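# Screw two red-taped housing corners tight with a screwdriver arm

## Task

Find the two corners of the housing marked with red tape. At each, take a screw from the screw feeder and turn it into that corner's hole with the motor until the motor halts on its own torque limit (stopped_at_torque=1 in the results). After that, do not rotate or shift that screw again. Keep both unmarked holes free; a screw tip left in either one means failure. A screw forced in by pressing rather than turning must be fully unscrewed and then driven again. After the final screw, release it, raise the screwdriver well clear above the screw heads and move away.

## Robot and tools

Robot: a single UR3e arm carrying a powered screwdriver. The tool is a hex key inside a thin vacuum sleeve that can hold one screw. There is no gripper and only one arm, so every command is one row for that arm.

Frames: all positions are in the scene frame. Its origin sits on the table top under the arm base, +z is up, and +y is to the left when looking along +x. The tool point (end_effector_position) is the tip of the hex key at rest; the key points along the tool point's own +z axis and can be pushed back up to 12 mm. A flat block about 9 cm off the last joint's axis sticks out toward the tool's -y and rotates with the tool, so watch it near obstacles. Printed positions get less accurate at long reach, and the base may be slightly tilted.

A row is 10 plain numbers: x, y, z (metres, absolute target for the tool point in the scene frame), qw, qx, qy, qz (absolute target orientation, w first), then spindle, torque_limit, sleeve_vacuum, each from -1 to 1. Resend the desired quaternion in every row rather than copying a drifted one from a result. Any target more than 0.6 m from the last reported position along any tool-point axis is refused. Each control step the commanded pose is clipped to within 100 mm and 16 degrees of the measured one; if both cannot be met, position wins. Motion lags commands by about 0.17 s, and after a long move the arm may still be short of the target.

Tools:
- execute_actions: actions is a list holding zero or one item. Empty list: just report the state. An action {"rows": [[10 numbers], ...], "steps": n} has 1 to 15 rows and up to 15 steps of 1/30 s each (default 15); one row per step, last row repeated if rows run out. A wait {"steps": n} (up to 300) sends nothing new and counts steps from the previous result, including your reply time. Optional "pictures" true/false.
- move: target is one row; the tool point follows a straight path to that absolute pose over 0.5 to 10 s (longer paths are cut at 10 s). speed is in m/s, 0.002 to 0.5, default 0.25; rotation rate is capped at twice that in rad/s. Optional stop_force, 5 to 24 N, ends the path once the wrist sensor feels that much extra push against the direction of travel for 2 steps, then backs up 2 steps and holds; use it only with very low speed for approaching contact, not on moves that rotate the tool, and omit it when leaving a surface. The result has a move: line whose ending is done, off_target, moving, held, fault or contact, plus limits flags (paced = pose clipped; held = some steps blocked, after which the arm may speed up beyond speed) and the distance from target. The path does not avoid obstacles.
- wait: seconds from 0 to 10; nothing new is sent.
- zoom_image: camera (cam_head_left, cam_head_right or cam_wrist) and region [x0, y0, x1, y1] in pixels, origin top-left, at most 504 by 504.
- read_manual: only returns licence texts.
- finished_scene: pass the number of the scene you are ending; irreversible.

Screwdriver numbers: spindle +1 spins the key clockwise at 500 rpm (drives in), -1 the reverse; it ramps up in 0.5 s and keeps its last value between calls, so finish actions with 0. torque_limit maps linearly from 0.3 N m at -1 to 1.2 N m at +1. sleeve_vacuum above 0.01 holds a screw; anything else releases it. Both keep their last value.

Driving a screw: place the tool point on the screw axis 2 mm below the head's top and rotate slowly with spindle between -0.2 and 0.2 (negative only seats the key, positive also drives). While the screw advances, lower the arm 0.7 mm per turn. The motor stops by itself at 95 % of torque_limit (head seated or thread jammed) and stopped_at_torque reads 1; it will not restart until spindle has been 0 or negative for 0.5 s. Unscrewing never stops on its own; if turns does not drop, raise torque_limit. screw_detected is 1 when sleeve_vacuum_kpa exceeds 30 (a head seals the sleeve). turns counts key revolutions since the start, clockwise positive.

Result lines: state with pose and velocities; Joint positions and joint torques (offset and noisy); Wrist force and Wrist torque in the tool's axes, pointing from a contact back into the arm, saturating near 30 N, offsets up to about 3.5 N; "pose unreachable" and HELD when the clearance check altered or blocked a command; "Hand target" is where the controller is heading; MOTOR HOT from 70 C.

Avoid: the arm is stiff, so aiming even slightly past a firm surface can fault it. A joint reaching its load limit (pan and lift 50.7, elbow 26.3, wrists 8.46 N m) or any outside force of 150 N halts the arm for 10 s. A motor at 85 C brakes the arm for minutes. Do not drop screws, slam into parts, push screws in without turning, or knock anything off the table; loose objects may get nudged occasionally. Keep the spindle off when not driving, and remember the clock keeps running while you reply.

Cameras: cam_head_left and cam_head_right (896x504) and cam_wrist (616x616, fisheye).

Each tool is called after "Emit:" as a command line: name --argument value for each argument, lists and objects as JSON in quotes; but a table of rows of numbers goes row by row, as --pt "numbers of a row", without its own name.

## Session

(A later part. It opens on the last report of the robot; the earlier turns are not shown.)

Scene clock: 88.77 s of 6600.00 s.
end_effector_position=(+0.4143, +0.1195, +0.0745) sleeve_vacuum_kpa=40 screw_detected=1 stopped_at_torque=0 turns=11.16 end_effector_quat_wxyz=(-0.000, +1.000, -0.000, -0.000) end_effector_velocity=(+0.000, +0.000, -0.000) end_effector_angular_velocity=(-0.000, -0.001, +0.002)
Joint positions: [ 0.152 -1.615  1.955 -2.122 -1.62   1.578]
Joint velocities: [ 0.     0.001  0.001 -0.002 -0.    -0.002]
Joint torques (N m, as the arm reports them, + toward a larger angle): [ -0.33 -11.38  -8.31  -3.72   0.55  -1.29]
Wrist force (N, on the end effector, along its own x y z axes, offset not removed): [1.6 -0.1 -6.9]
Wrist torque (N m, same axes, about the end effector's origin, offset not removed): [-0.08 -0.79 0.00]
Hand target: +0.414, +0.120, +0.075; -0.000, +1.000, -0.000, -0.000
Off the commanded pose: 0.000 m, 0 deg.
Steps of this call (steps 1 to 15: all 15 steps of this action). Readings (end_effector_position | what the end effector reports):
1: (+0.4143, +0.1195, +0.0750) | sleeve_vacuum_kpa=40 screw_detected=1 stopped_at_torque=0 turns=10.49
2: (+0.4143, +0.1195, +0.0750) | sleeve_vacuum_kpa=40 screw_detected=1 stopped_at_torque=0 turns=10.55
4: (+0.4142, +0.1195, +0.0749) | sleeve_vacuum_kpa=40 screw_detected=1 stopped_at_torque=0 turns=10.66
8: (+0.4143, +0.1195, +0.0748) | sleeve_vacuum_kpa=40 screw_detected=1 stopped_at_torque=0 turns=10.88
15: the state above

Emit:
move --target '[0.4141, 0.1195, 0.0668, 0,1,0,0, 0.6, 0, 1]' --speed 0.0037

Emit:
execute_actions --actions '[{"rows": [[0.4141,0.1195,0.0665,0,1,0,0,0.6,0,1],[0.4141,0.1195,0.0665,0,1,0,0,0.6,0,1],[0.4141,0.1195,0.0665,0,1,0,0,0.6,0,1],[0.4141,0.1195,0.0665,0,1,0,0,0.6,0,1],[0.4141,0.1195,0.0665,0,1,0,0,0.6,0,1],[0.4141,0.1195,0.0665,0,1,0,0,0.6,0,1],[0.4141,0.1195,0.0665,0,1,0,0,0.6,0,1],[0.4141,0.1195,0.0665,0,1,0,0,0.6,0,1],[0.4141,0.1195,0.0665,0,1,0,0,0.6,0,1],[0.4141,0.1195,0.0665,0,1,0,0,0.6,0,1],[0.4141,0.1195,0.0665,0,1,0,0,0.6,0,1],[0.4141,0.1195,0.0665,0,1,0,0,0,0,1]], "steps": 12}]' --pictures false

Scene clock: 95.57 s of 6600.00 s.
end_effector_position=(+0.4141, +0.1195, +0.0669) sleeve_vacuum_kpa=40 screw_detected=1 stopped_at_torque=0 turns=21.99 end_effector_quat_wxyz=(-0.000, +1.000, -0.000, -0.000) end_effector_velocity=(+0.000, -0.000, -0.000) end_effector_angular_velocity=(-0.000, -0.001, +0.000)
Joint positions: [ 0.151 -1.598  1.977 -2.161 -1.62   1.576]
Joint velocities: [-0.001  0.001  0.001 -0.003  0.    -0.001]
Joint torques (N m, as the arm reports them, + toward a larger angle): [ -0.59 -10.53  -7.93  -3.45   0.8   -1.23]
Wrist force (N, on the end effector, along its own x y z axes, offset not removed): [1.7 0.3 -7.2]
Wrist torque (N m, same axes, about the end effector's origin, offset not removed): [0.06 -0.68 0.06]
Hand target: +0.414, +0.120, +0.067; -0.000, +1.000, -0.000, -0.000
Off the commanded pose: 0.000 m, 0 deg.
After step 90, 1.50 s passed at rest.
move: done

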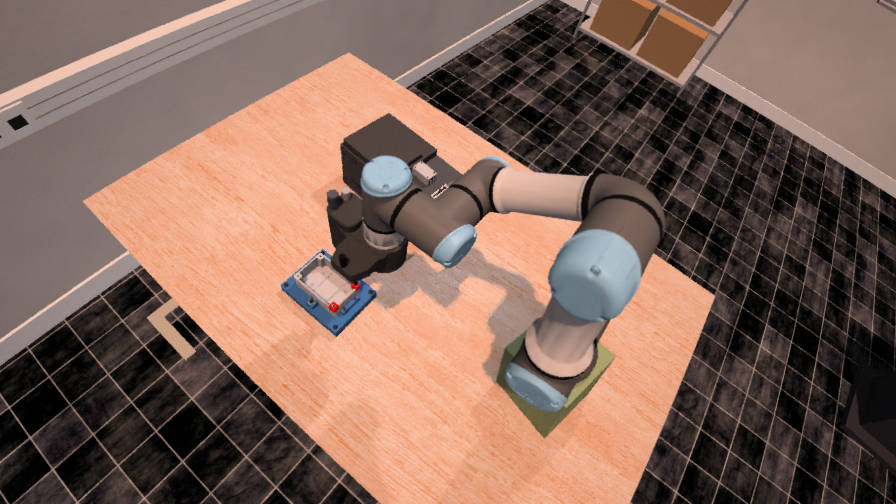

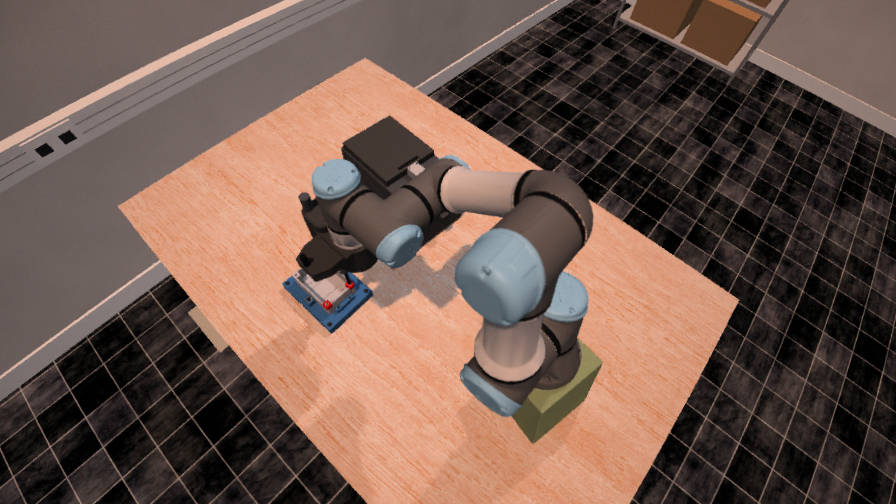

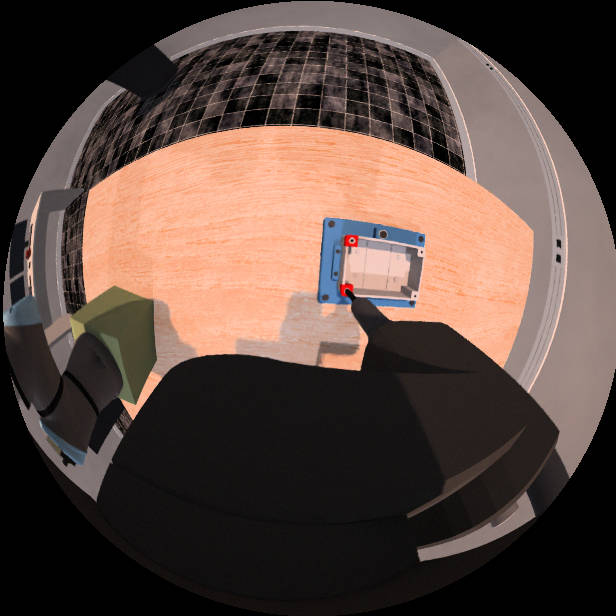

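Scene clock: 95.97 s of 6600.00 s.
end_effector_position=(+0.4141, +0.1195, +0.0665) sleeve_vacuum_kpa=40 screw_detected=1 stopped_at_torque=1 turns=22.85 end_effector_quat_wxyz=(-0.000, +1.000, +0.000, -0.000) end_effector_velocity=(-0.000, -0.001, -0.000) end_effector_angular_velocity=(-0.000, +0.000, -0.002)
Joint positions: [ 0.151 -1.597  1.978 -2.162 -1.62   1.576]
Joint velocities: [-0.001  0.     0.001 -0.001 -0.     0.001]
Joint torques (N m, as the arm reports them, + toward a larger angle): [ -0.28 -10.79  -8.02  -3.45   0.85   0.68]
Wrist force (N, on the end effector, along its own x y z axes, offset not removed): [2.0 0.1 -5.0]
Wrist torque (N m, same axes, about the end effector's origin, offset not removed): [-0.09 -0.55 0.01]
Hand target: +0.414, +0.119, +0.067; -0.000, +1.000, +0.000, -0.000
Off the commanded pose: 0.000 m, 0 deg.
Steps of this call (steps 1 to 12: all 12 steps of this action). Readings (end_effector_position | what the end effector reports):
1: (+0.4141, +0.1195, +0.0668) | sleeve_vacuum_kpa=40 screw_detected=1 stopped_at_torque=0 turns=22.16
2: (+0.4141, +0.1195, +0.0668) | sleeve_vacuum_kpa=40 screw_detected=1 stopped_at_torque=0 turns=22.32
4: (+0.4141, +0.1195, +0.0666) | sleeve_vacuum_kpa=40 screw_detected=1 stopped_at_torque=0 turns=22.66
8: (+0.4141, +0.1195, +0.0665) | sleeve_vacuum_kpa=40 screw_detected=1 stopped_at_torque=1 turns=22.85
12: the state above

Emit:
move --target '[0.4141, 0.1195, 0.092, 0,1,0,0, 0, 0, 0]' --speed 0.04

Emit:
zoom_image --camera "cam_wrist" --region '[324,269,364,309]'

Emit:
zoom_image --camera "cam_wrist" --region '[310,225,390,305]'

Emit:
move --target '[0.41, -0.03, 0.19, 0,1,0,0, 0, 0, 0]' --speed 0.25

Emit:
move --target '[0.4032, -0.1403, 0.182, 0,1,0,0, 0, 0, 1]' --speed 0.2

Emit:
zoom_image --camera "cam_wrist" --region '[324,269,364,309]'

Scene clock: 103.00 s of 6600.00 s.
end_effector_position=(+0.4141, +0.1195, +0.0918) sleeve_vacuum_kpa=0 screw_detected=0 stopped_at_torque=1 turns=22.85 end_effector_quat_wxyz=(-0.000, +1.000, +0.000, +0.000) end_effector_velocity=(+0.000, -0.000, +0.002) end_effector_angular_velocity=(-0.000, +0.001, +0.000)
Joint positions: [ 0.155 -1.651  1.906 -2.037 -1.621  1.581]
Joint velocities: [ 0.    -0.002 -0.008  0.011 -0.     0.   ]
Joint torques (N m, as the arm reports them, + toward a larger angle): [  5.62 -17.11 -15.47  -2.5   -0.7    1.06]
Wrist force (N, on the end effector, along its own x y z axes, offset not removed): [2.6 0.4 -2.0]
Wrist torque (N m, same axes, about the end effector's origin, offset not removed): [0.13 -0.85 -0.11]
Hand target: +0.414, +0.119, +0.092; +0.000, +1.000, +0.000, +0.000
Off the commanded pose: 0.000 m, 0 deg.
After step 90, 3.07 s passed at rest.
move: done

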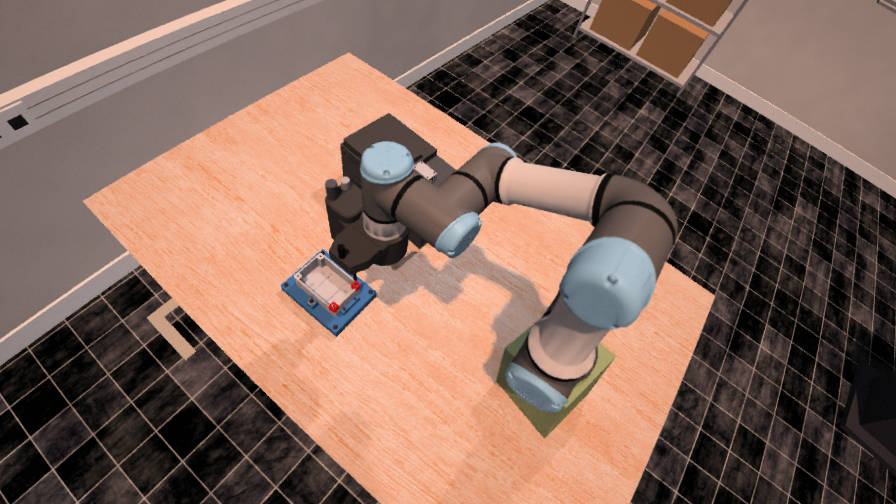

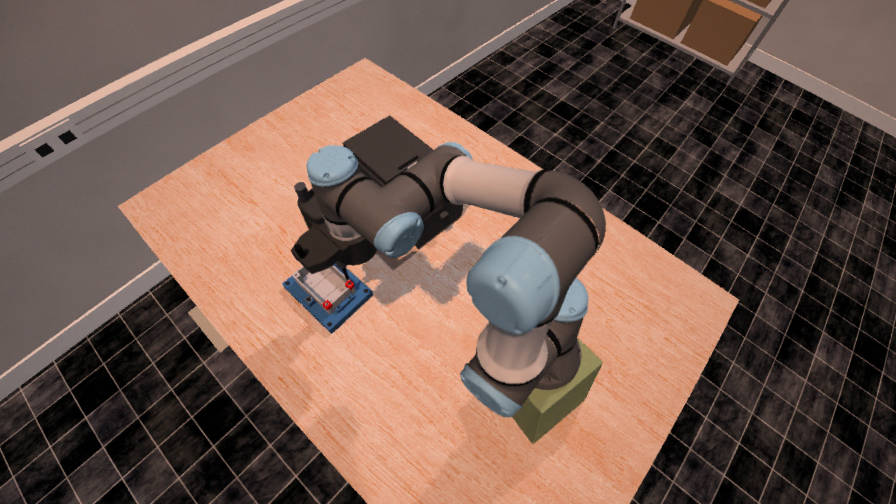

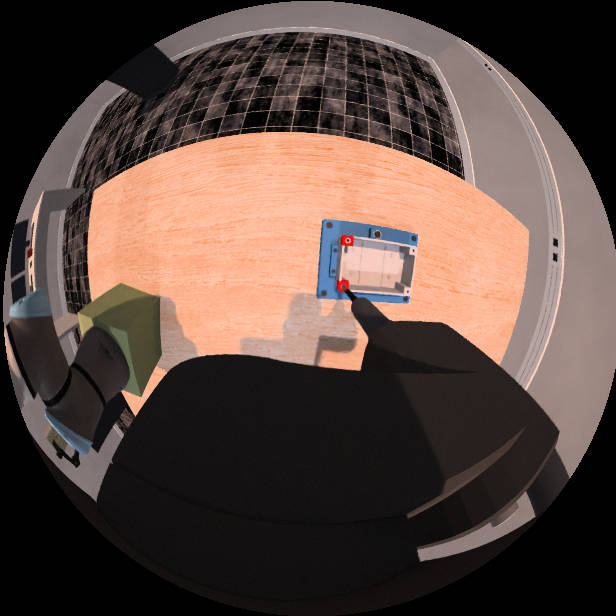

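Region (324, 269, 364, 309) of cam_wrist's 616x616 image, scaled by 12.600, with more detail than that image has.

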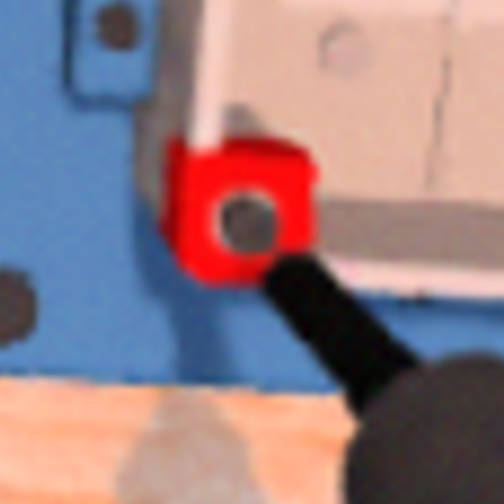

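Region (310, 225, 390, 305) of cam_wrist's 616x616 image, scaled by 6.300, with more detail than that image has.

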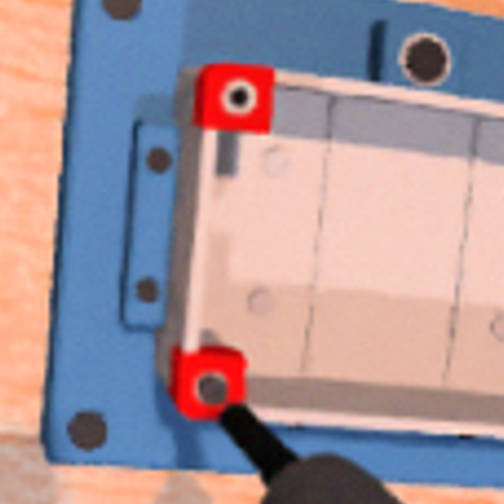

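Scene clock: 104.30 s of 6600.00 s.
end_effector_position=(+0.4102, -0.0296, +0.1899) sleeve_vacuum_kpa=0 screw_detected=0 stopped_at_torque=1 turns=22.85 end_effector_quat_wxyz=(+0.000, +1.000, -0.000, +0.000) end_effector_velocity=(-0.000, -0.002, +0.001) end_effector_angular_velocity=(+0.009, +0.004, +0.002)
Joint positions: [-0.466 -1.917  1.62  -1.475 -1.49   0.973]
Joint velocities: [-0.02   0.008 -0.017  0.019  0.009 -0.022]
Joint torques (N m, as the arm reports them, + toward a larger angle): [ -2.    -8.79 -16.17  -2.3    1.14  -1.13]
Wrist force (N, on the end effector, along its own x y z axes, offset not removed): [2.7 0.4 -1.7]
Wrist torque (N m, same axes, about the end effector's origin, offset not removed): [0.07 -0.93 -0.07]
Hand target: +0.410, -0.030, +0.190; -0.000, +1.000, -0.000, +0.000
Off the commanded pose: 0.000 m, 0 deg.
move: done

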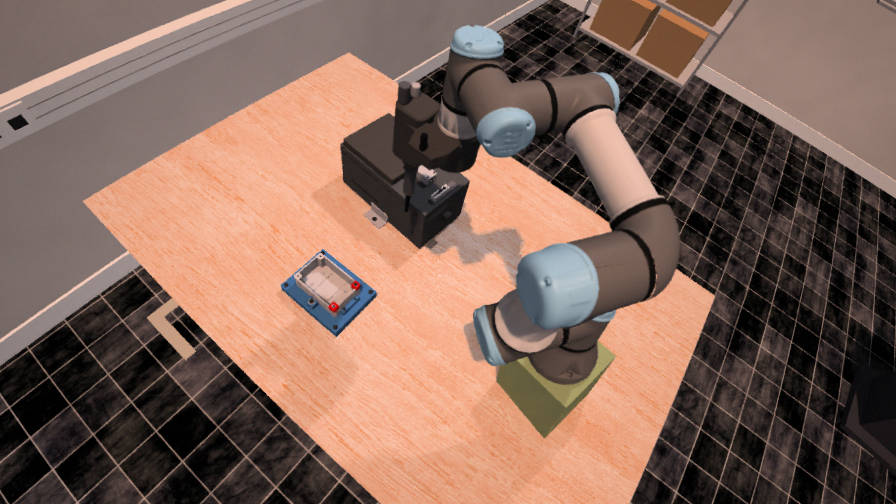

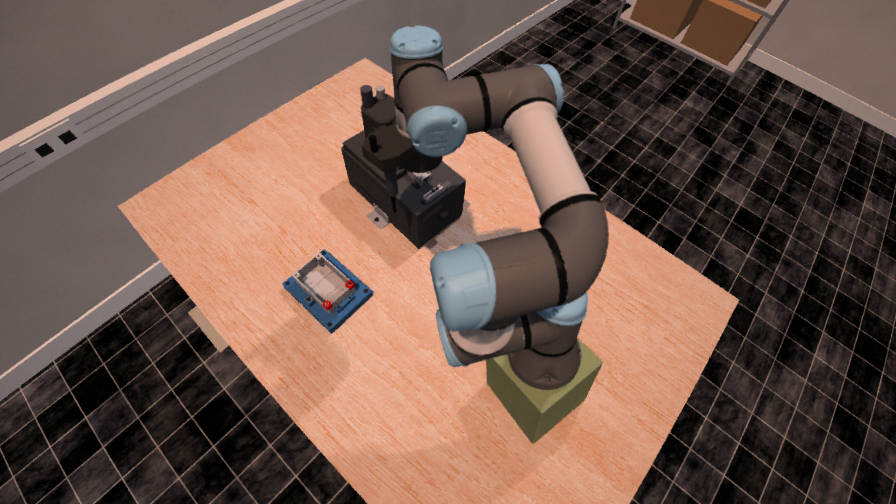

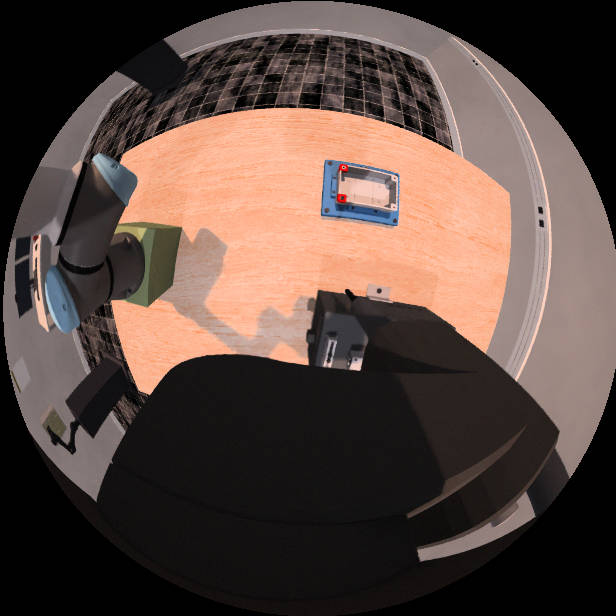

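Scene clock: 105.40 s of 6600.00 s.
end_effector_position=(+0.4034, -0.1401, +0.1821) sleeve_vacuum_kpa=14 screw_detected=0 stopped_at_torque=1 turns=22.85 end_effector_quat_wxyz=(+0.000, +1.000, -0.000, +0.000) end_effector_velocity=(-0.000, -0.001, -0.001) end_effector_angular_velocity=(+0.004, +0.001, -0.001)
Joint positions: [-0.842 -1.814  1.553 -1.468 -1.422  0.6  ]
Joint velocities: [-0.006  0.006 -0.004  0.003  0.002 -0.005]
Joint torques (N m, as the arm reports them, + toward a larger angle): [ -2.46  -9.18 -15.79  -2.03   1.44  -1.1 ]
Wrist force (N, on the end effector, along its own x y z axes, offset not removed): [1.6 1.2 -2.5]
Wrist torque (N m, same axes, about the end effector's origin, offset not removed): [0.36 -0.74 -0.19]
Hand target: +0.403, -0.140, +0.182; -0.000, +1.000, -0.000, +0.000
Off the commanded pose: 0.000 m, 0 deg.
move: done

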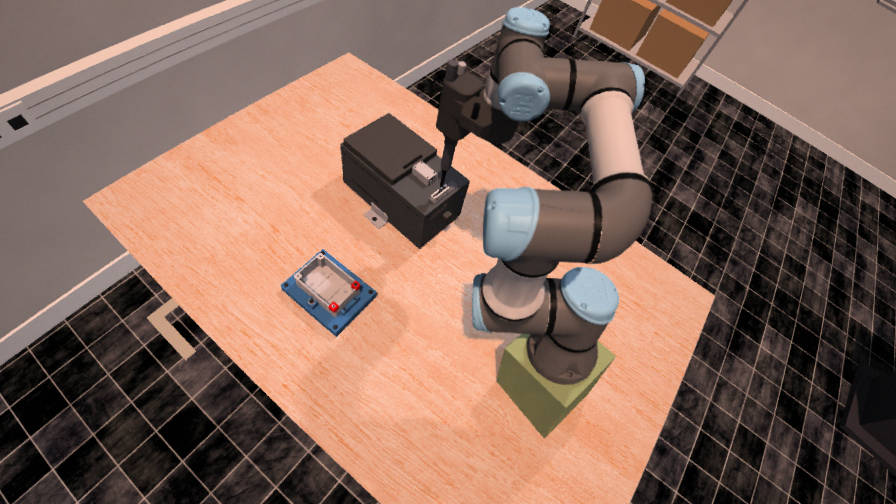

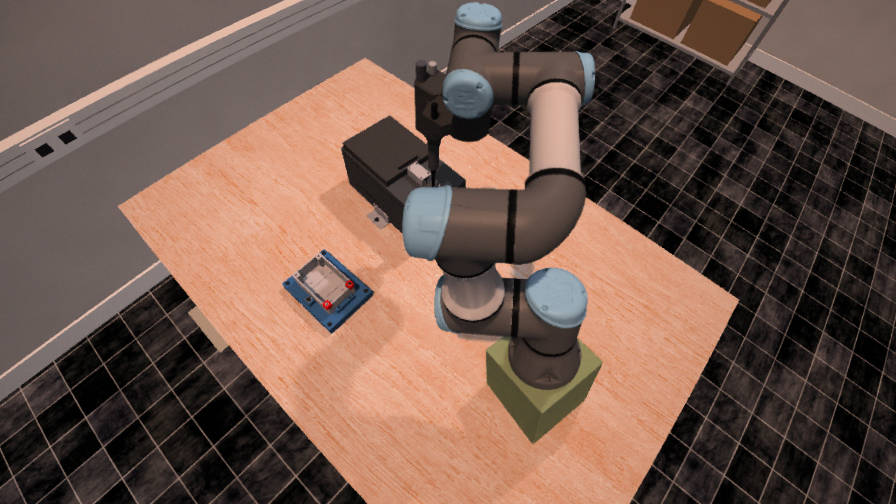

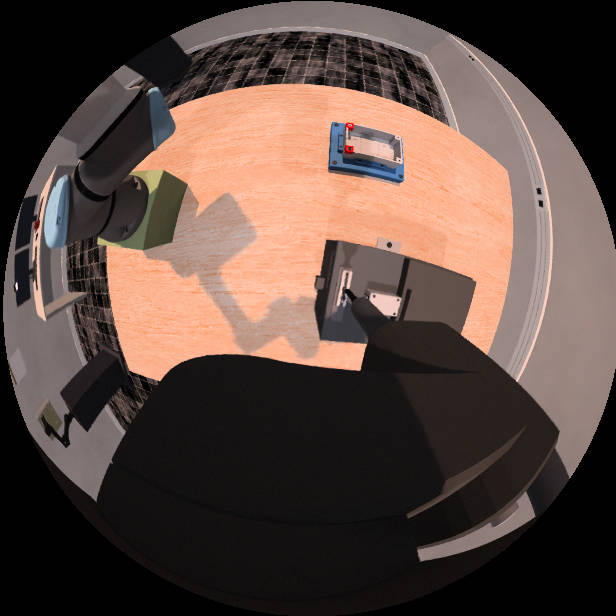

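Region (324, 269, 364, 309) of cam_wrist's 616x616 image, scaled by 12.600, with more detail than that image has.

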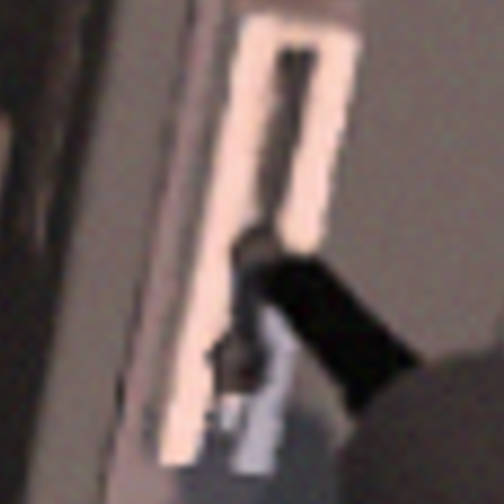

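Emit:
execute_actions --actions '[{"rows": [[0.4028,-0.1406,0.180,0,1,0,0,0,0,1],[0.4028,-0.1406,0.178,0,1,0,0,0,0,1],[0.4028,-0.1406,0.176,0,1,0,0,0,0,1],[0.4028,-0.1406,0.174,0,1,0,0,0,0,1],[0.4028,-0.1406,0.1725,0,1,0,0,0,0,1],[0.4028,-0.1406,0.171,0,1,0,0,0,0,1],[0.4028,-0.1406,0.170,0,1,0,0,0,0,1],[0.4028,-0.1406,0.1695,0,1,0,0,0,0,1],[0.4028,-0.1406,0.169,0,1,0,0,0,0,1],[0.4028,-0.1406,0.1685,0,1,0,0,0,0,1],[0.4028,-0.1406,0.168,0,1,0,0,0,0,1],[0.4028,-0.1406,0.1675,0,1,0,0,0,0,1],[0.4028,-0.1406,0.167,0,1,0,0,0,0,1],[0.4028,-0.1406,0.1666,0,1,0,0,0,0,1],[0.4028,-0.1406,0.1662,0,1,0,0,0,0,1]], "steps": 15}]' --pictures false

Emit:
execute_actions --actions '[{"rows": [[0.4028,-0.1406,0.1662,0,1,0,0,-0.15,0,1],[0.4028,-0.1406,0.1662,0,1,0,0,-0.15,0,1],[0.4028,-0.1406,0.1662,0,1,0,0,-0.15,0,1],[0.4028,-0.1406,0.1662,0,1,0,0,-0.15,0,1],[0.4028,-0.1406,0.1662,0,1,0,0,-0.15,0,1],[0.4028,-0.1406,0.1662,0,1,0,0,-0.15,0,1],[0.4028,-0.1406,0.1662,0,1,0,0,-0.15,0,1],[0.4028,-0.1406,0.1662,0,1,0,0,-0.15,0,1],[0.4028,-0.1406,0.1662,0,1,0,0,0.15,0,1],[0.4028,-0.1406,0.1662,0,1,0,0,0.15,0,1],[0.4028,-0.1406,0.1662,0,1,0,0,0.15,0,1],[0.4028,-0.1406,0.1662,0,1,0,0,0.15,0,1],[0.4028,-0.1406,0.1662,0,1,0,0,0.15,0,1],[0.4028,-0.1406,0.1662,0,1,0,0,0,0,1]], "steps": 15}]' --pictures false

Scene clock: 115.67 s of 6600.00 s.
end_effector_position=(+0.4028, -0.1406, +0.1682) sleeve_vacuum_kpa=14 screw_detected=0 stopped_at_torque=1 turns=22.85 end_effector_quat_wxyz=(-0.000, +1.000, +0.000, -0.000) end_effector_velocity=(+0.002, -0.002, -0.014) end_effector_angular_velocity=(-0.008, -0.007, +0.001)
Joint positions: [-0.836 -1.814  1.619 -1.534 -1.423  0.606]
Joint velocities: [ 0.01   0.     0.074 -0.086 -0.     0.011]
Joint torques (N m, as the arm reports them, + toward a larger angle): [ 4.28 -8.69 -8.93 -3.52 -0.12  1.16]
Wrist force (N, on the end effector, along its own x y z axes, offset not removed): [0.4 -1.3 -4.4]
Wrist torque (N m, same axes, about the end effector's origin, offset not removed): [-0.29 -0.31 0.08]
Hand target: +0.403, -0.141, +0.166; -0.000, +1.000, +0.000, -0.000
Off the commanded pose: 0.002 m, 0 deg.
Steps of this call (steps 1 to 90: nothing new was sent; then 6.77 s passed at rest; steps 91 to 105: all 15 steps of this action). Readings (end_effector_position | what the end effector reports):
91: (+0.4034, -0.1402, +0.1820) | sleeve_vacuum_kpa=14 screw_detected=0 stopped_at_torque=1 turns=22.85
92: (+0.4033, -0.1403, +0.1818) | sleeve_vacuum_kpa=14 screw_detected=0 stopped_at_torque=1 turns=22.85
94: (+0.4032, -0.1405, +0.1800) | sleeve_vacuum_kpa=14 screw_detected=0 stopped_at_torque=1 turns=22.85
98: (+0.4029, -0.1406, +0.1741) | sleeve_vacuum_kpa=14 screw_detected=0 stopped_at_torque=1 turns=22.85
105: the state above

Scene clock: 116.17 s of 6600.00 s.
end_effector_position=(+0.4028, -0.1406, +0.1662) sleeve_vacuum_kpa=14 screw_detected=0 stopped_at_torque=0 turns=22.72 end_effector_quat_wxyz=(-0.000, +1.000, -0.000, -0.000) end_effector_velocity=(-0.000, -0.000, -0.000) end_effector_angular_velocity=(-0.000, +0.000, -0.001)
Joint positions: [-0.835 -1.814  1.628 -1.544 -1.423  0.607]
Joint velocities: [-0.    -0.     0.001 -0.001 -0.     0.001]
Joint torques (N m, as the arm reports them, + toward a larger angle): [  3.77 -12.61  -9.18  -3.2   -0.21   1.06]
Wrist force (N, on the end effector, along its own x y z axes, offset not removed): [2.1 0.7 -5.3]
Wrist torque (N m, same axes, about the end effector's origin, offset not removed): [0.20 -0.59 -0.09]
Hand target: +0.403, -0.141, +0.166; -0.000, +1.000, +0.000, -0.000
Off the commanded pose: 0.000 m, 0 deg.
Steps of this call (steps 1 to 15: all 15 steps of this action). Readings (end_effector_position | what the end effector reports):
1: (+0.4029, -0.1406, +0.1677) | sleeve_vacuum_kpa=14 screw_detected=0 stopped_at_torque=1 turns=22.83
2: (+0.4028, -0.1406, +0.1672) | sleeve_vacuum_kpa=14 screw_detected=0 stopped_at_torque=1 turns=22.79
4: (+0.4028, -0.1406, +0.1667) | sleeve_vacuum_kpa=14 screw_detected=0 stopped_at_torque=1 turns=22.71
8: (+0.4028, -0.1406, +0.1663) | sleeve_vacuum_kpa=14 screw_detected=0 stopped_at_torque=1 turns=22.54
15: the state above

Emit:
execute_actions --actions '[{"rows": [[0.4028,-0.1406,0.1662,0,1,0,0,0.1,0,1],[0.4028,-0.1406,0.1662,0,1,0,0,0.1,0,1],[0.4028,-0.1406,0.1662,0,1,0,0,0.1,0,1],[0.4028,-0.1406,0.1662,0,1,0,0,0.1,0,1],[0.4028,-0.1406,0.1662,0,1,0,0,0.1,0,1],[0.4028,-0.1406,0.1662,0,1,0,0,0.1,0,1],[0.4028,-0.1406,0.1662,0,1,0,0,0.1,0,1],[0.4028,-0.1406,0.1662,0,1,0,0,-0.1,0,1],[0.4028,-0.1406,0.1662,0,1,0,0,-0.1,0,1],[0.4028,-0.1406,0.1662,0,1,0,0,-0.1,0,1],[0.4028,-0.1406,0.1662,0,1,0,0,-0.1,0,1],[0.4028,-0.1406,0.1662,0,1,0,0,-0.1,0,1],[0.4028,-0.1406,0.1662,0,1,0,0,-0.1,0,1],[0.4028,-0.1406,0.1662,0,1,0,0,0,0,1]], "steps": 15}]'

Emit:
zoom_image --camera "cam_wrist" --region '[324,269,364,309]'

Scene clock: 121.60 s of 6600.00 s.
end_effector_position=(+0.4028, -0.1406, +0.1662) sleeve_vacuum_kpa=14 screw_detected=0 stopped_at_torque=0 turns=22.75 end_effector_quat_wxyz=(+0.000, +1.000, -0.000, -0.000) end_effector_velocity=(-0.000, +0.000, -0.000) end_effector_angular_velocity=(+0.001, +0.001, -0.001)
Joint positions: [-0.835 -1.814  1.628 -1.544 -1.423  0.607]
Joint velocities: [-0.    -0.     0.001 -0.    -0.     0.   ]
Joint torques (N m, as the arm reports them, + toward a larger angle): [  3.81 -13.14  -9.3   -3.2   -0.1    1.16]
Wrist force (N, on the end effector, along its own x y z axes, offset not removed): [0.5 0.1 -6.6]
Wrist torque (N m, same axes, about the end effector's origin, offset not removed): [-0.08 -0.27 0.04]
Hand target: +0.403, -0.141, +0.166; +0.000, +1.000, +0.000, -0.000
Off the commanded pose: 0.000 m, 0 deg.
Steps of this call (steps 1 to 90: nothing new was sent; then 1.93 s passed at rest; steps 91 to 105: all 15 steps of this action). Readings (end_effector_position | what the end effector reports):
91: (+0.4028, -0.1406, +0.1662) | sleeve_vacuum_kpa=14 screw_detected=0 stopped_at_torque=0 turns=22.74
92: (+0.4028, -0.1406, +0.1662) | sleeve_vacuum_kpa=14 screw_detected=0 stopped_at_torque=0 turns=22.77
94: (+0.4028, -0.1406, +0.1662) | sleeve_vacuum_kpa=14 screw_detected=0 stopped_at_torque=0 turns=22.82
98: (+0.4028, -0.1406, +0.1662) | sleeve_vacuum_kpa=14 screw_detected=0 stopped_at_torque=0 turns=22.89
105: the state above

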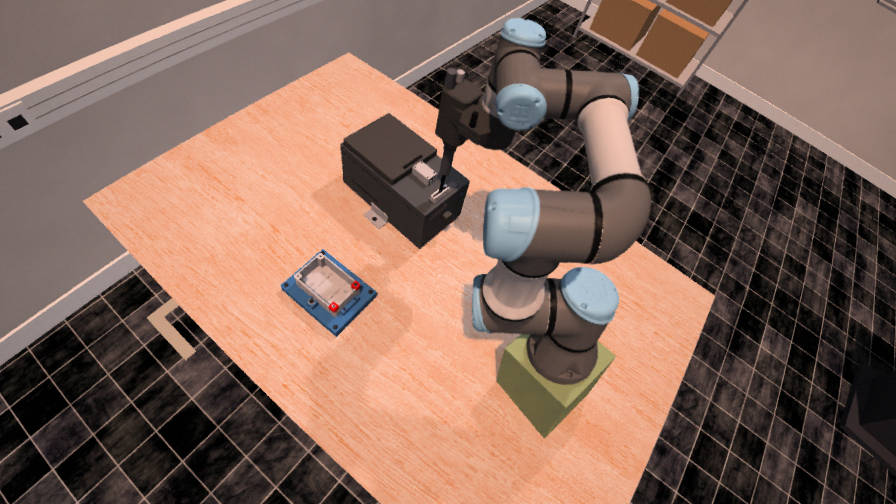

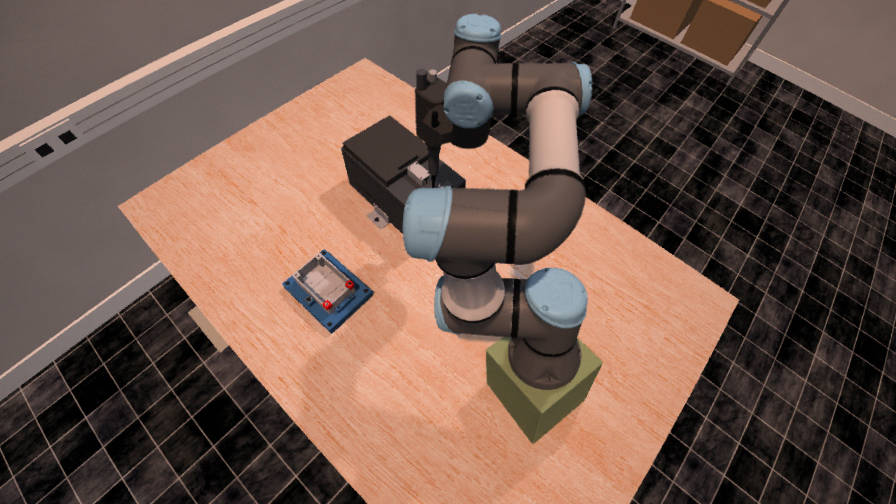

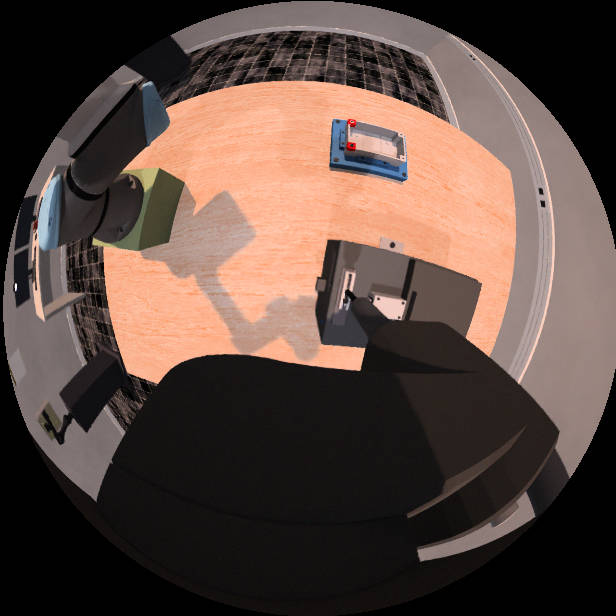

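Region (324, 269, 364, 309) of cam_wrist's 616x616 image, scaled by 12.600, with more detail than that image has.

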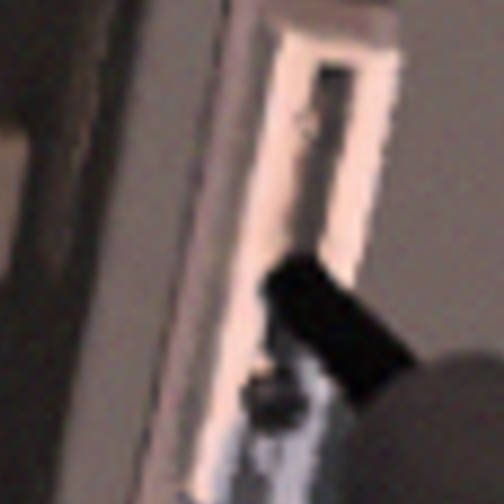

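Emit:
execute_actions --actions '[{"rows": [[0.4028,-0.1406,0.1680,0,1,0,0,0,0,1],[0.4028,-0.1406,0.1690,0,1,0,0,0,0,1],[0.4028,-0.1406,0.1690,0,1,0,0,-0.2,0,1],[0.4028,-0.1406,0.1690,0,1,0,0,-0.2,0,1],[0.4028,-0.1406,0.1685,0,1,0,0,-0.2,0,1],[0.4028,-0.1406,0.168,0,1,0,0,-0.2,0,1],[0.4028,-0.1406,0.1675,0,1,0,0,-0.2,0,1],[0.4028,-0.1406,0.167,0,1,0,0,-0.2,0,1],[0.4028,-0.1406,0.1665,0,1,0,0,-0.2,0,1],[0.4028,-0.1406,0.1662,0,1,0,0,0.2,0,1],[0.4028,-0.1406,0.1662,0,1,0,0,0.2,0,1],[0.4028,-0.1406,0.1662,0,1,0,0,0.2,0,1],[0.4028,-0.1406,0.1662,0,1,0,0,0.2,0,1],[0.4028,-0.1406,0.1662,0,1,0,0,0.2,0,1],[0.4028,-0.1406,0.1662,0,1,0,0,0,0,1]], "steps": 15}]' --pictures false

Emit:
execute_actions --actions '[{"steps": 5}]' --pictures false

Scene clock: 127.93 s of 6600.00 s.
end_effector_position=(+0.4029, -0.1406, +0.1665) sleeve_vacuum_kpa=14 screw_detected=0 stopped_at_torque=0 turns=22.64 end_effector_quat_wxyz=(-0.000, +1.000, -0.000, +0.000) end_effector_velocity=(+0.000, +0.000, -0.003) end_effector_angular_velocity=(-0.000, -0.000, -0.000)
Joint positions: [-0.836 -1.814  1.627 -1.543 -1.423  0.607]
Joint velocities: [ 0.003  0.001  0.012 -0.013 -0.     0.003]
Joint torques (N m, as the arm reports them, + toward a larger angle): [ 3.69 -8.17 -9.33 -3.17  0.03  1.19]
Wrist force (N, on the end effector, along its own x y z axes, offset not removed): [2.1 0.9 -3.8]
Wrist torque (N m, same axes, about the end effector's origin, offset not removed): [0.32 -0.61 -0.11]
Hand target: +0.403, -0.141, +0.166; -0.000, +1.000, +0.000, -0.000
Off the commanded pose: 0.000 m, 0 deg.
Steps of this call (steps 1 to 90: nothing new was sent; then 2.83 s passed at rest; steps 91 to 105: all 15 steps of this action). Readings (end_effector_position | what the end effector reports):
91: (+0.4028, -0.1406, +0.1662) | sleeve_vacuum_kpa=14 screw_detected=0 stopped_at_torque=0 turns=22.75
92: (+0.4028, -0.1406, +0.1664) | sleeve_vacuum_kpa=14 screw_detected=0 stopped_at_torque=0 turns=22.75
94: (+0.4028, -0.1405, +0.1675) | sleeve_vacuum_kpa=14 screw_detected=0 stopped_at_torque=0 turns=22.69
98: (+0.4028, -0.1405, +0.1682) | sleeve_vacuum_kpa=14 screw_detected=0 stopped_at_torque=0 turns=22.47
105: the state above

Scene clock: 128.10 s of 6600.00 s.
end_effector_position=(+0.4028, -0.1406, +0.1662) sleeve_vacuum_kpa=14 screw_detected=0 stopped_at_torque=0 turns=22.64 end_effector_quat_wxyz=(-0.000, +1.000, -0.000, +0.000) end_effector_velocity=(-0.000, -0.000, -0.000) end_effector_angular_velocity=(-0.001, +0.001, +0.000)
Joint positions: [-0.835 -1.814  1.628 -1.544 -1.423  0.607]
Joint velocities: [ 0.     0.     0.002 -0.002 -0.001  0.   ]
Joint torques (N m, as the arm reports them, + toward a larger angle): [ 3.56 -8.16 -9.23 -3.19 -0.31  1.04]
Wrist force (N, on the end effector, along its own x y z axes, offset not removed): [1.3 1.1 -5.2]
Wrist torque (N m, same axes, about the end effector's origin, offset not removed): [0.30 -0.35 -0.17]
Hand target: +0.403, -0.141, +0.166; -0.000, +1.000, +0.000, -0.000
Off the commanded pose: 0.000 m, 0 deg.
Steps of this call (steps 1 to 5: nothing new was sent). Readings (end_effector_position | what the end effector reports):
1: (+0.4029, -0.1406, +0.1664) | sleeve_vacuum_kpa=14 screw_detected=0 stopped_at_torque=0 turns=22.64
2: (+0.4029, -0.1406, +0.1663) | sleeve_vacuum_kpa=14 screw_detected=0 stopped_at_torque=0 turns=22.64
4: (+0.4028, -0.1406, +0.1663) | sleeve_vacuum_kpa=14 screw_detected=0 stopped_at_torque=0 turns=22.64
5: the state above

Emit:
move --target '[0.4028, -0.1406, 0.191, 0,1,0,0, 0, 0, 1]' --speed 0.06

Emit:
zoom_image --camera "cam_wrist" --region '[324,269,364,309]'

Scene clock: 130.90 s of 6600.00 s.
end_effector_position=(+0.4028, -0.1406, +0.1909) sleeve_vacuum_kpa=14 screw_detected=0 stopped_at_torque=0 turns=22.64 end_effector_quat_wxyz=(+0.000, +1.000, -0.000, +0.000) end_effector_velocity=(+0.000, -0.000, +0.002) end_effector_angular_velocity=(+0.001, +0.001, +0.001)
Joint positions: [-0.851 -1.814  1.511 -1.424 -1.421  0.592]
Joint velocities: [-0.001  0.004 -0.013  0.011  0.    -0.002]
Joint torques (N m, as the arm reports them, + toward a larger angle): [ -2.9   -9.   -15.88  -2.03   1.18  -1.2 ]
Wrist force (N, on the end effector, along its own x y z axes, offset not removed): [2.0 -1.0 -0.2]
Wrist torque (N m, same axes, about the end effector's origin, offset not removed): [-0.32 -0.62 0.07]
Hand target: +0.403, -0.141, +0.191; +0.000, +1.000, -0.000, +0.000
Off the commanded pose: 0.000 m, 0 deg.
move: done

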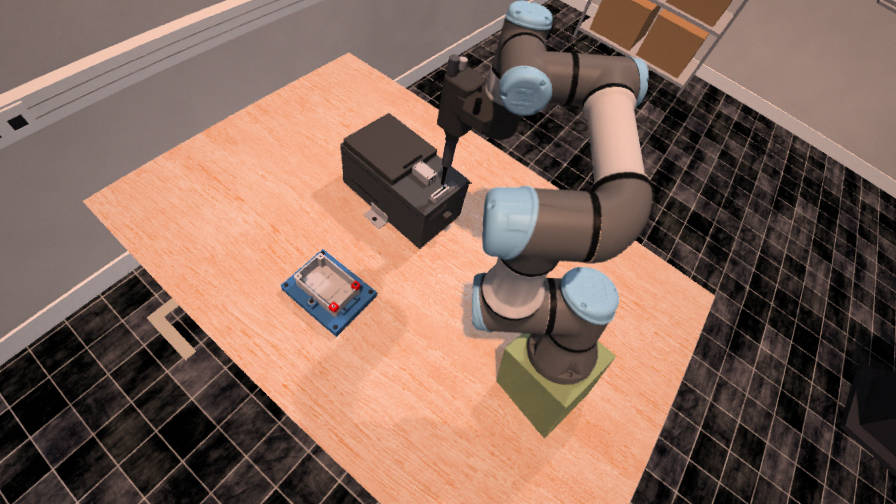

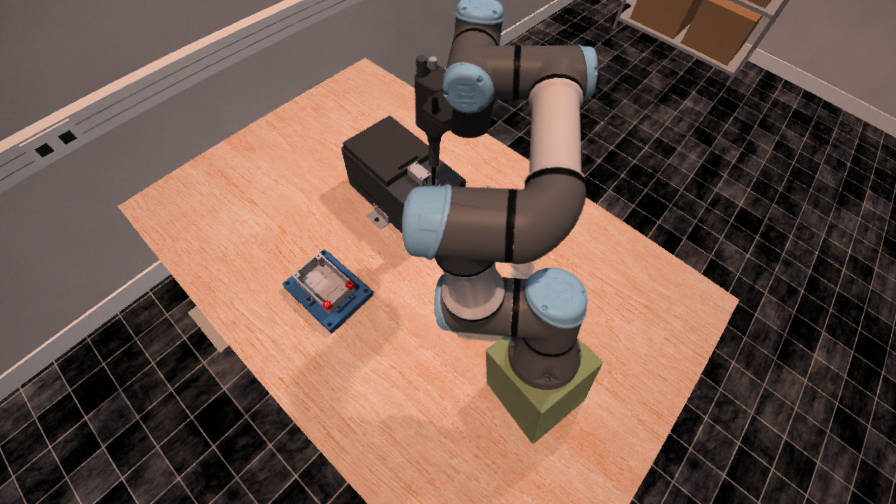

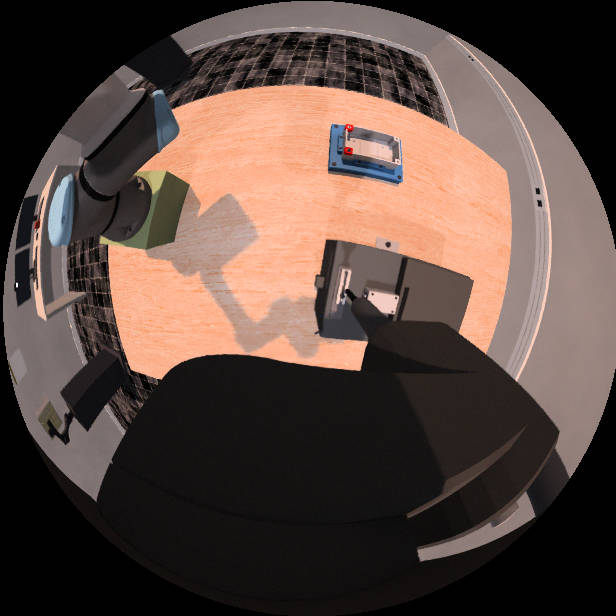

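Region (324, 269, 364, 309) of cam_wrist's 616x616 image, scaled by 12.600, with more detail than that image has.

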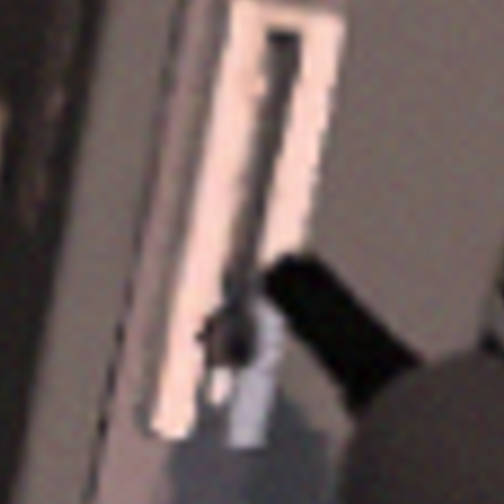

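Emit:
zoom_image --camera "cam_head_left" --region '[410,160,490,240]'

Emit:
zoom_image --camera "cam_wrist" --region '[295,280,365,350]'

Region (410, 160, 490, 240) of cam_head_left's 896x504 image, scaled by 6.300, with more detail than that image has.

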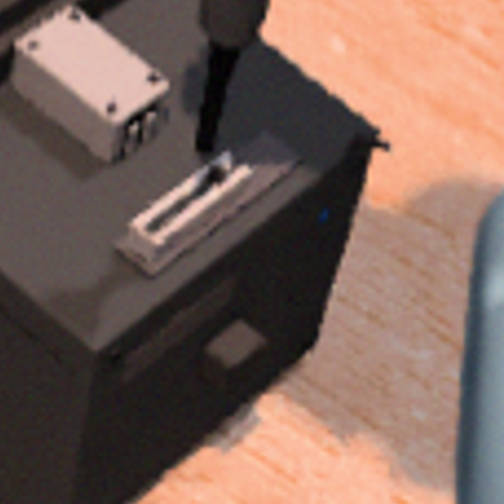

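Region (295, 280, 365, 350) of cam_wrist's 616x616 image, scaled by 7.200, with more detail than that image has.

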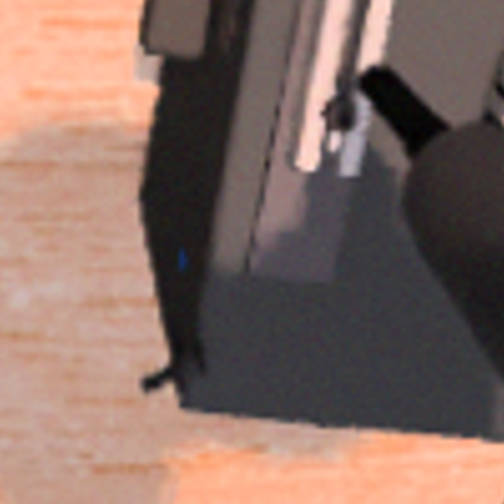

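Emit:
move --target '[0.4015, -0.1527, 0.191, 0,1,0,0, 0, 0, 0]' --speed 0.04

Emit:
zoom_image --camera "cam_wrist" --region '[324,269,364,309]'

Scene clock: 139.03 s of 6600.00 s.
end_effector_position=(+0.4015, -0.1526, +0.1910) sleeve_vacuum_kpa=0 screw_detected=0 stopped_at_torque=0 turns=22.64 end_effector_quat_wxyz=(+0.000, +1.000, -0.000, +0.000) end_effector_velocity=(-0.000, -0.002, -0.000) end_effector_angular_velocity=(+0.000, +0.000, -0.001)
Joint positions: [-0.883 -1.792  1.491 -1.421 -1.416  0.559]
Joint velocities: [-0.006  0.003 -0.003  0.     0.001 -0.005]
Joint torques (N m, as the arm reports them, + toward a larger angle): [ -2.46  -9.01 -15.92  -1.98   1.53  -1.13]
Wrist force (N, on the end effector, along its own x y z axes, offset not removed): [0.8 -0.4 -1.7]
Wrist torque (N m, same axes, about the end effector's origin, offset not removed): [-0.21 -0.34 0.02]
Hand target: +0.402, -0.153, +0.191; +0.000, +1.000, -0.000, +0.000
Off the commanded pose: 0.000 m, 0 deg.
After step 170, 1.70 s passed at rest.
move: done

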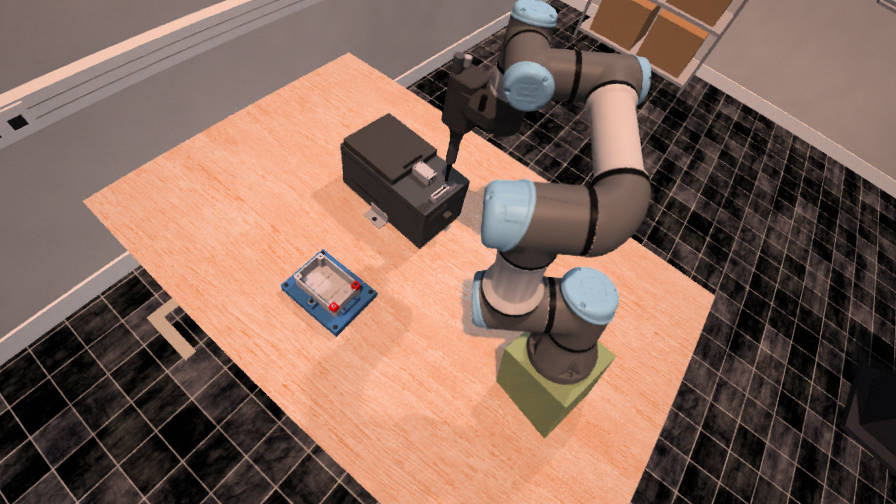

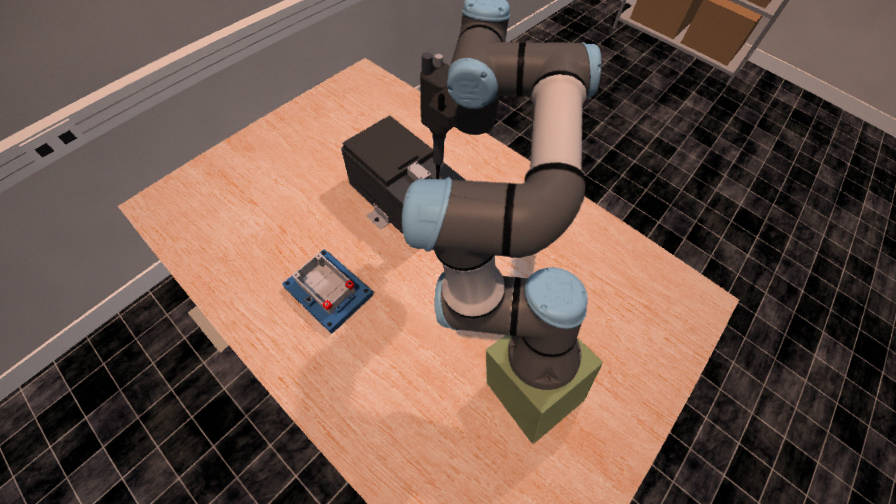

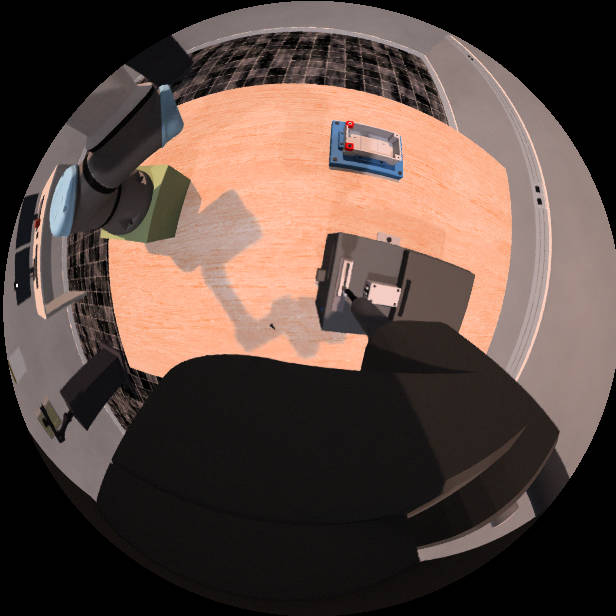

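Region (324, 269, 364, 309) of cam_wrist's 616x616 image, scaled by 12.600, with more detail than that image has.

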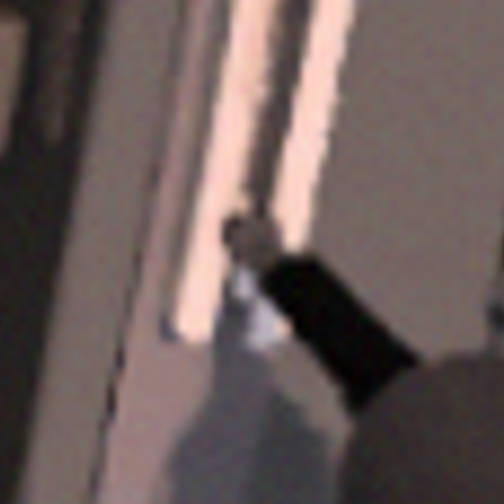

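Emit:
zoom_image --camera "cam_wrist" --region '[334,279,354,299]'

Region (334, 279, 354, 299) of cam_wrist's 616x616 image, scaled by 25.200, with more detail than that image has.

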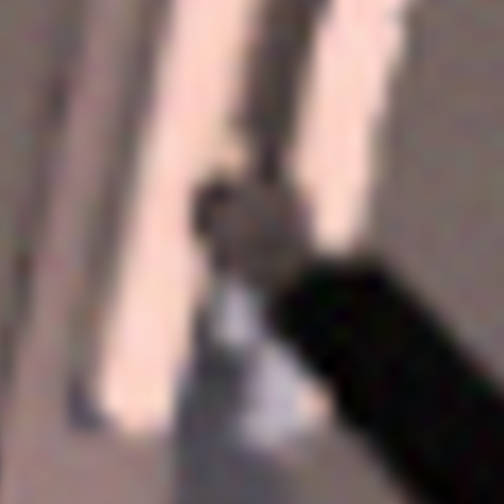

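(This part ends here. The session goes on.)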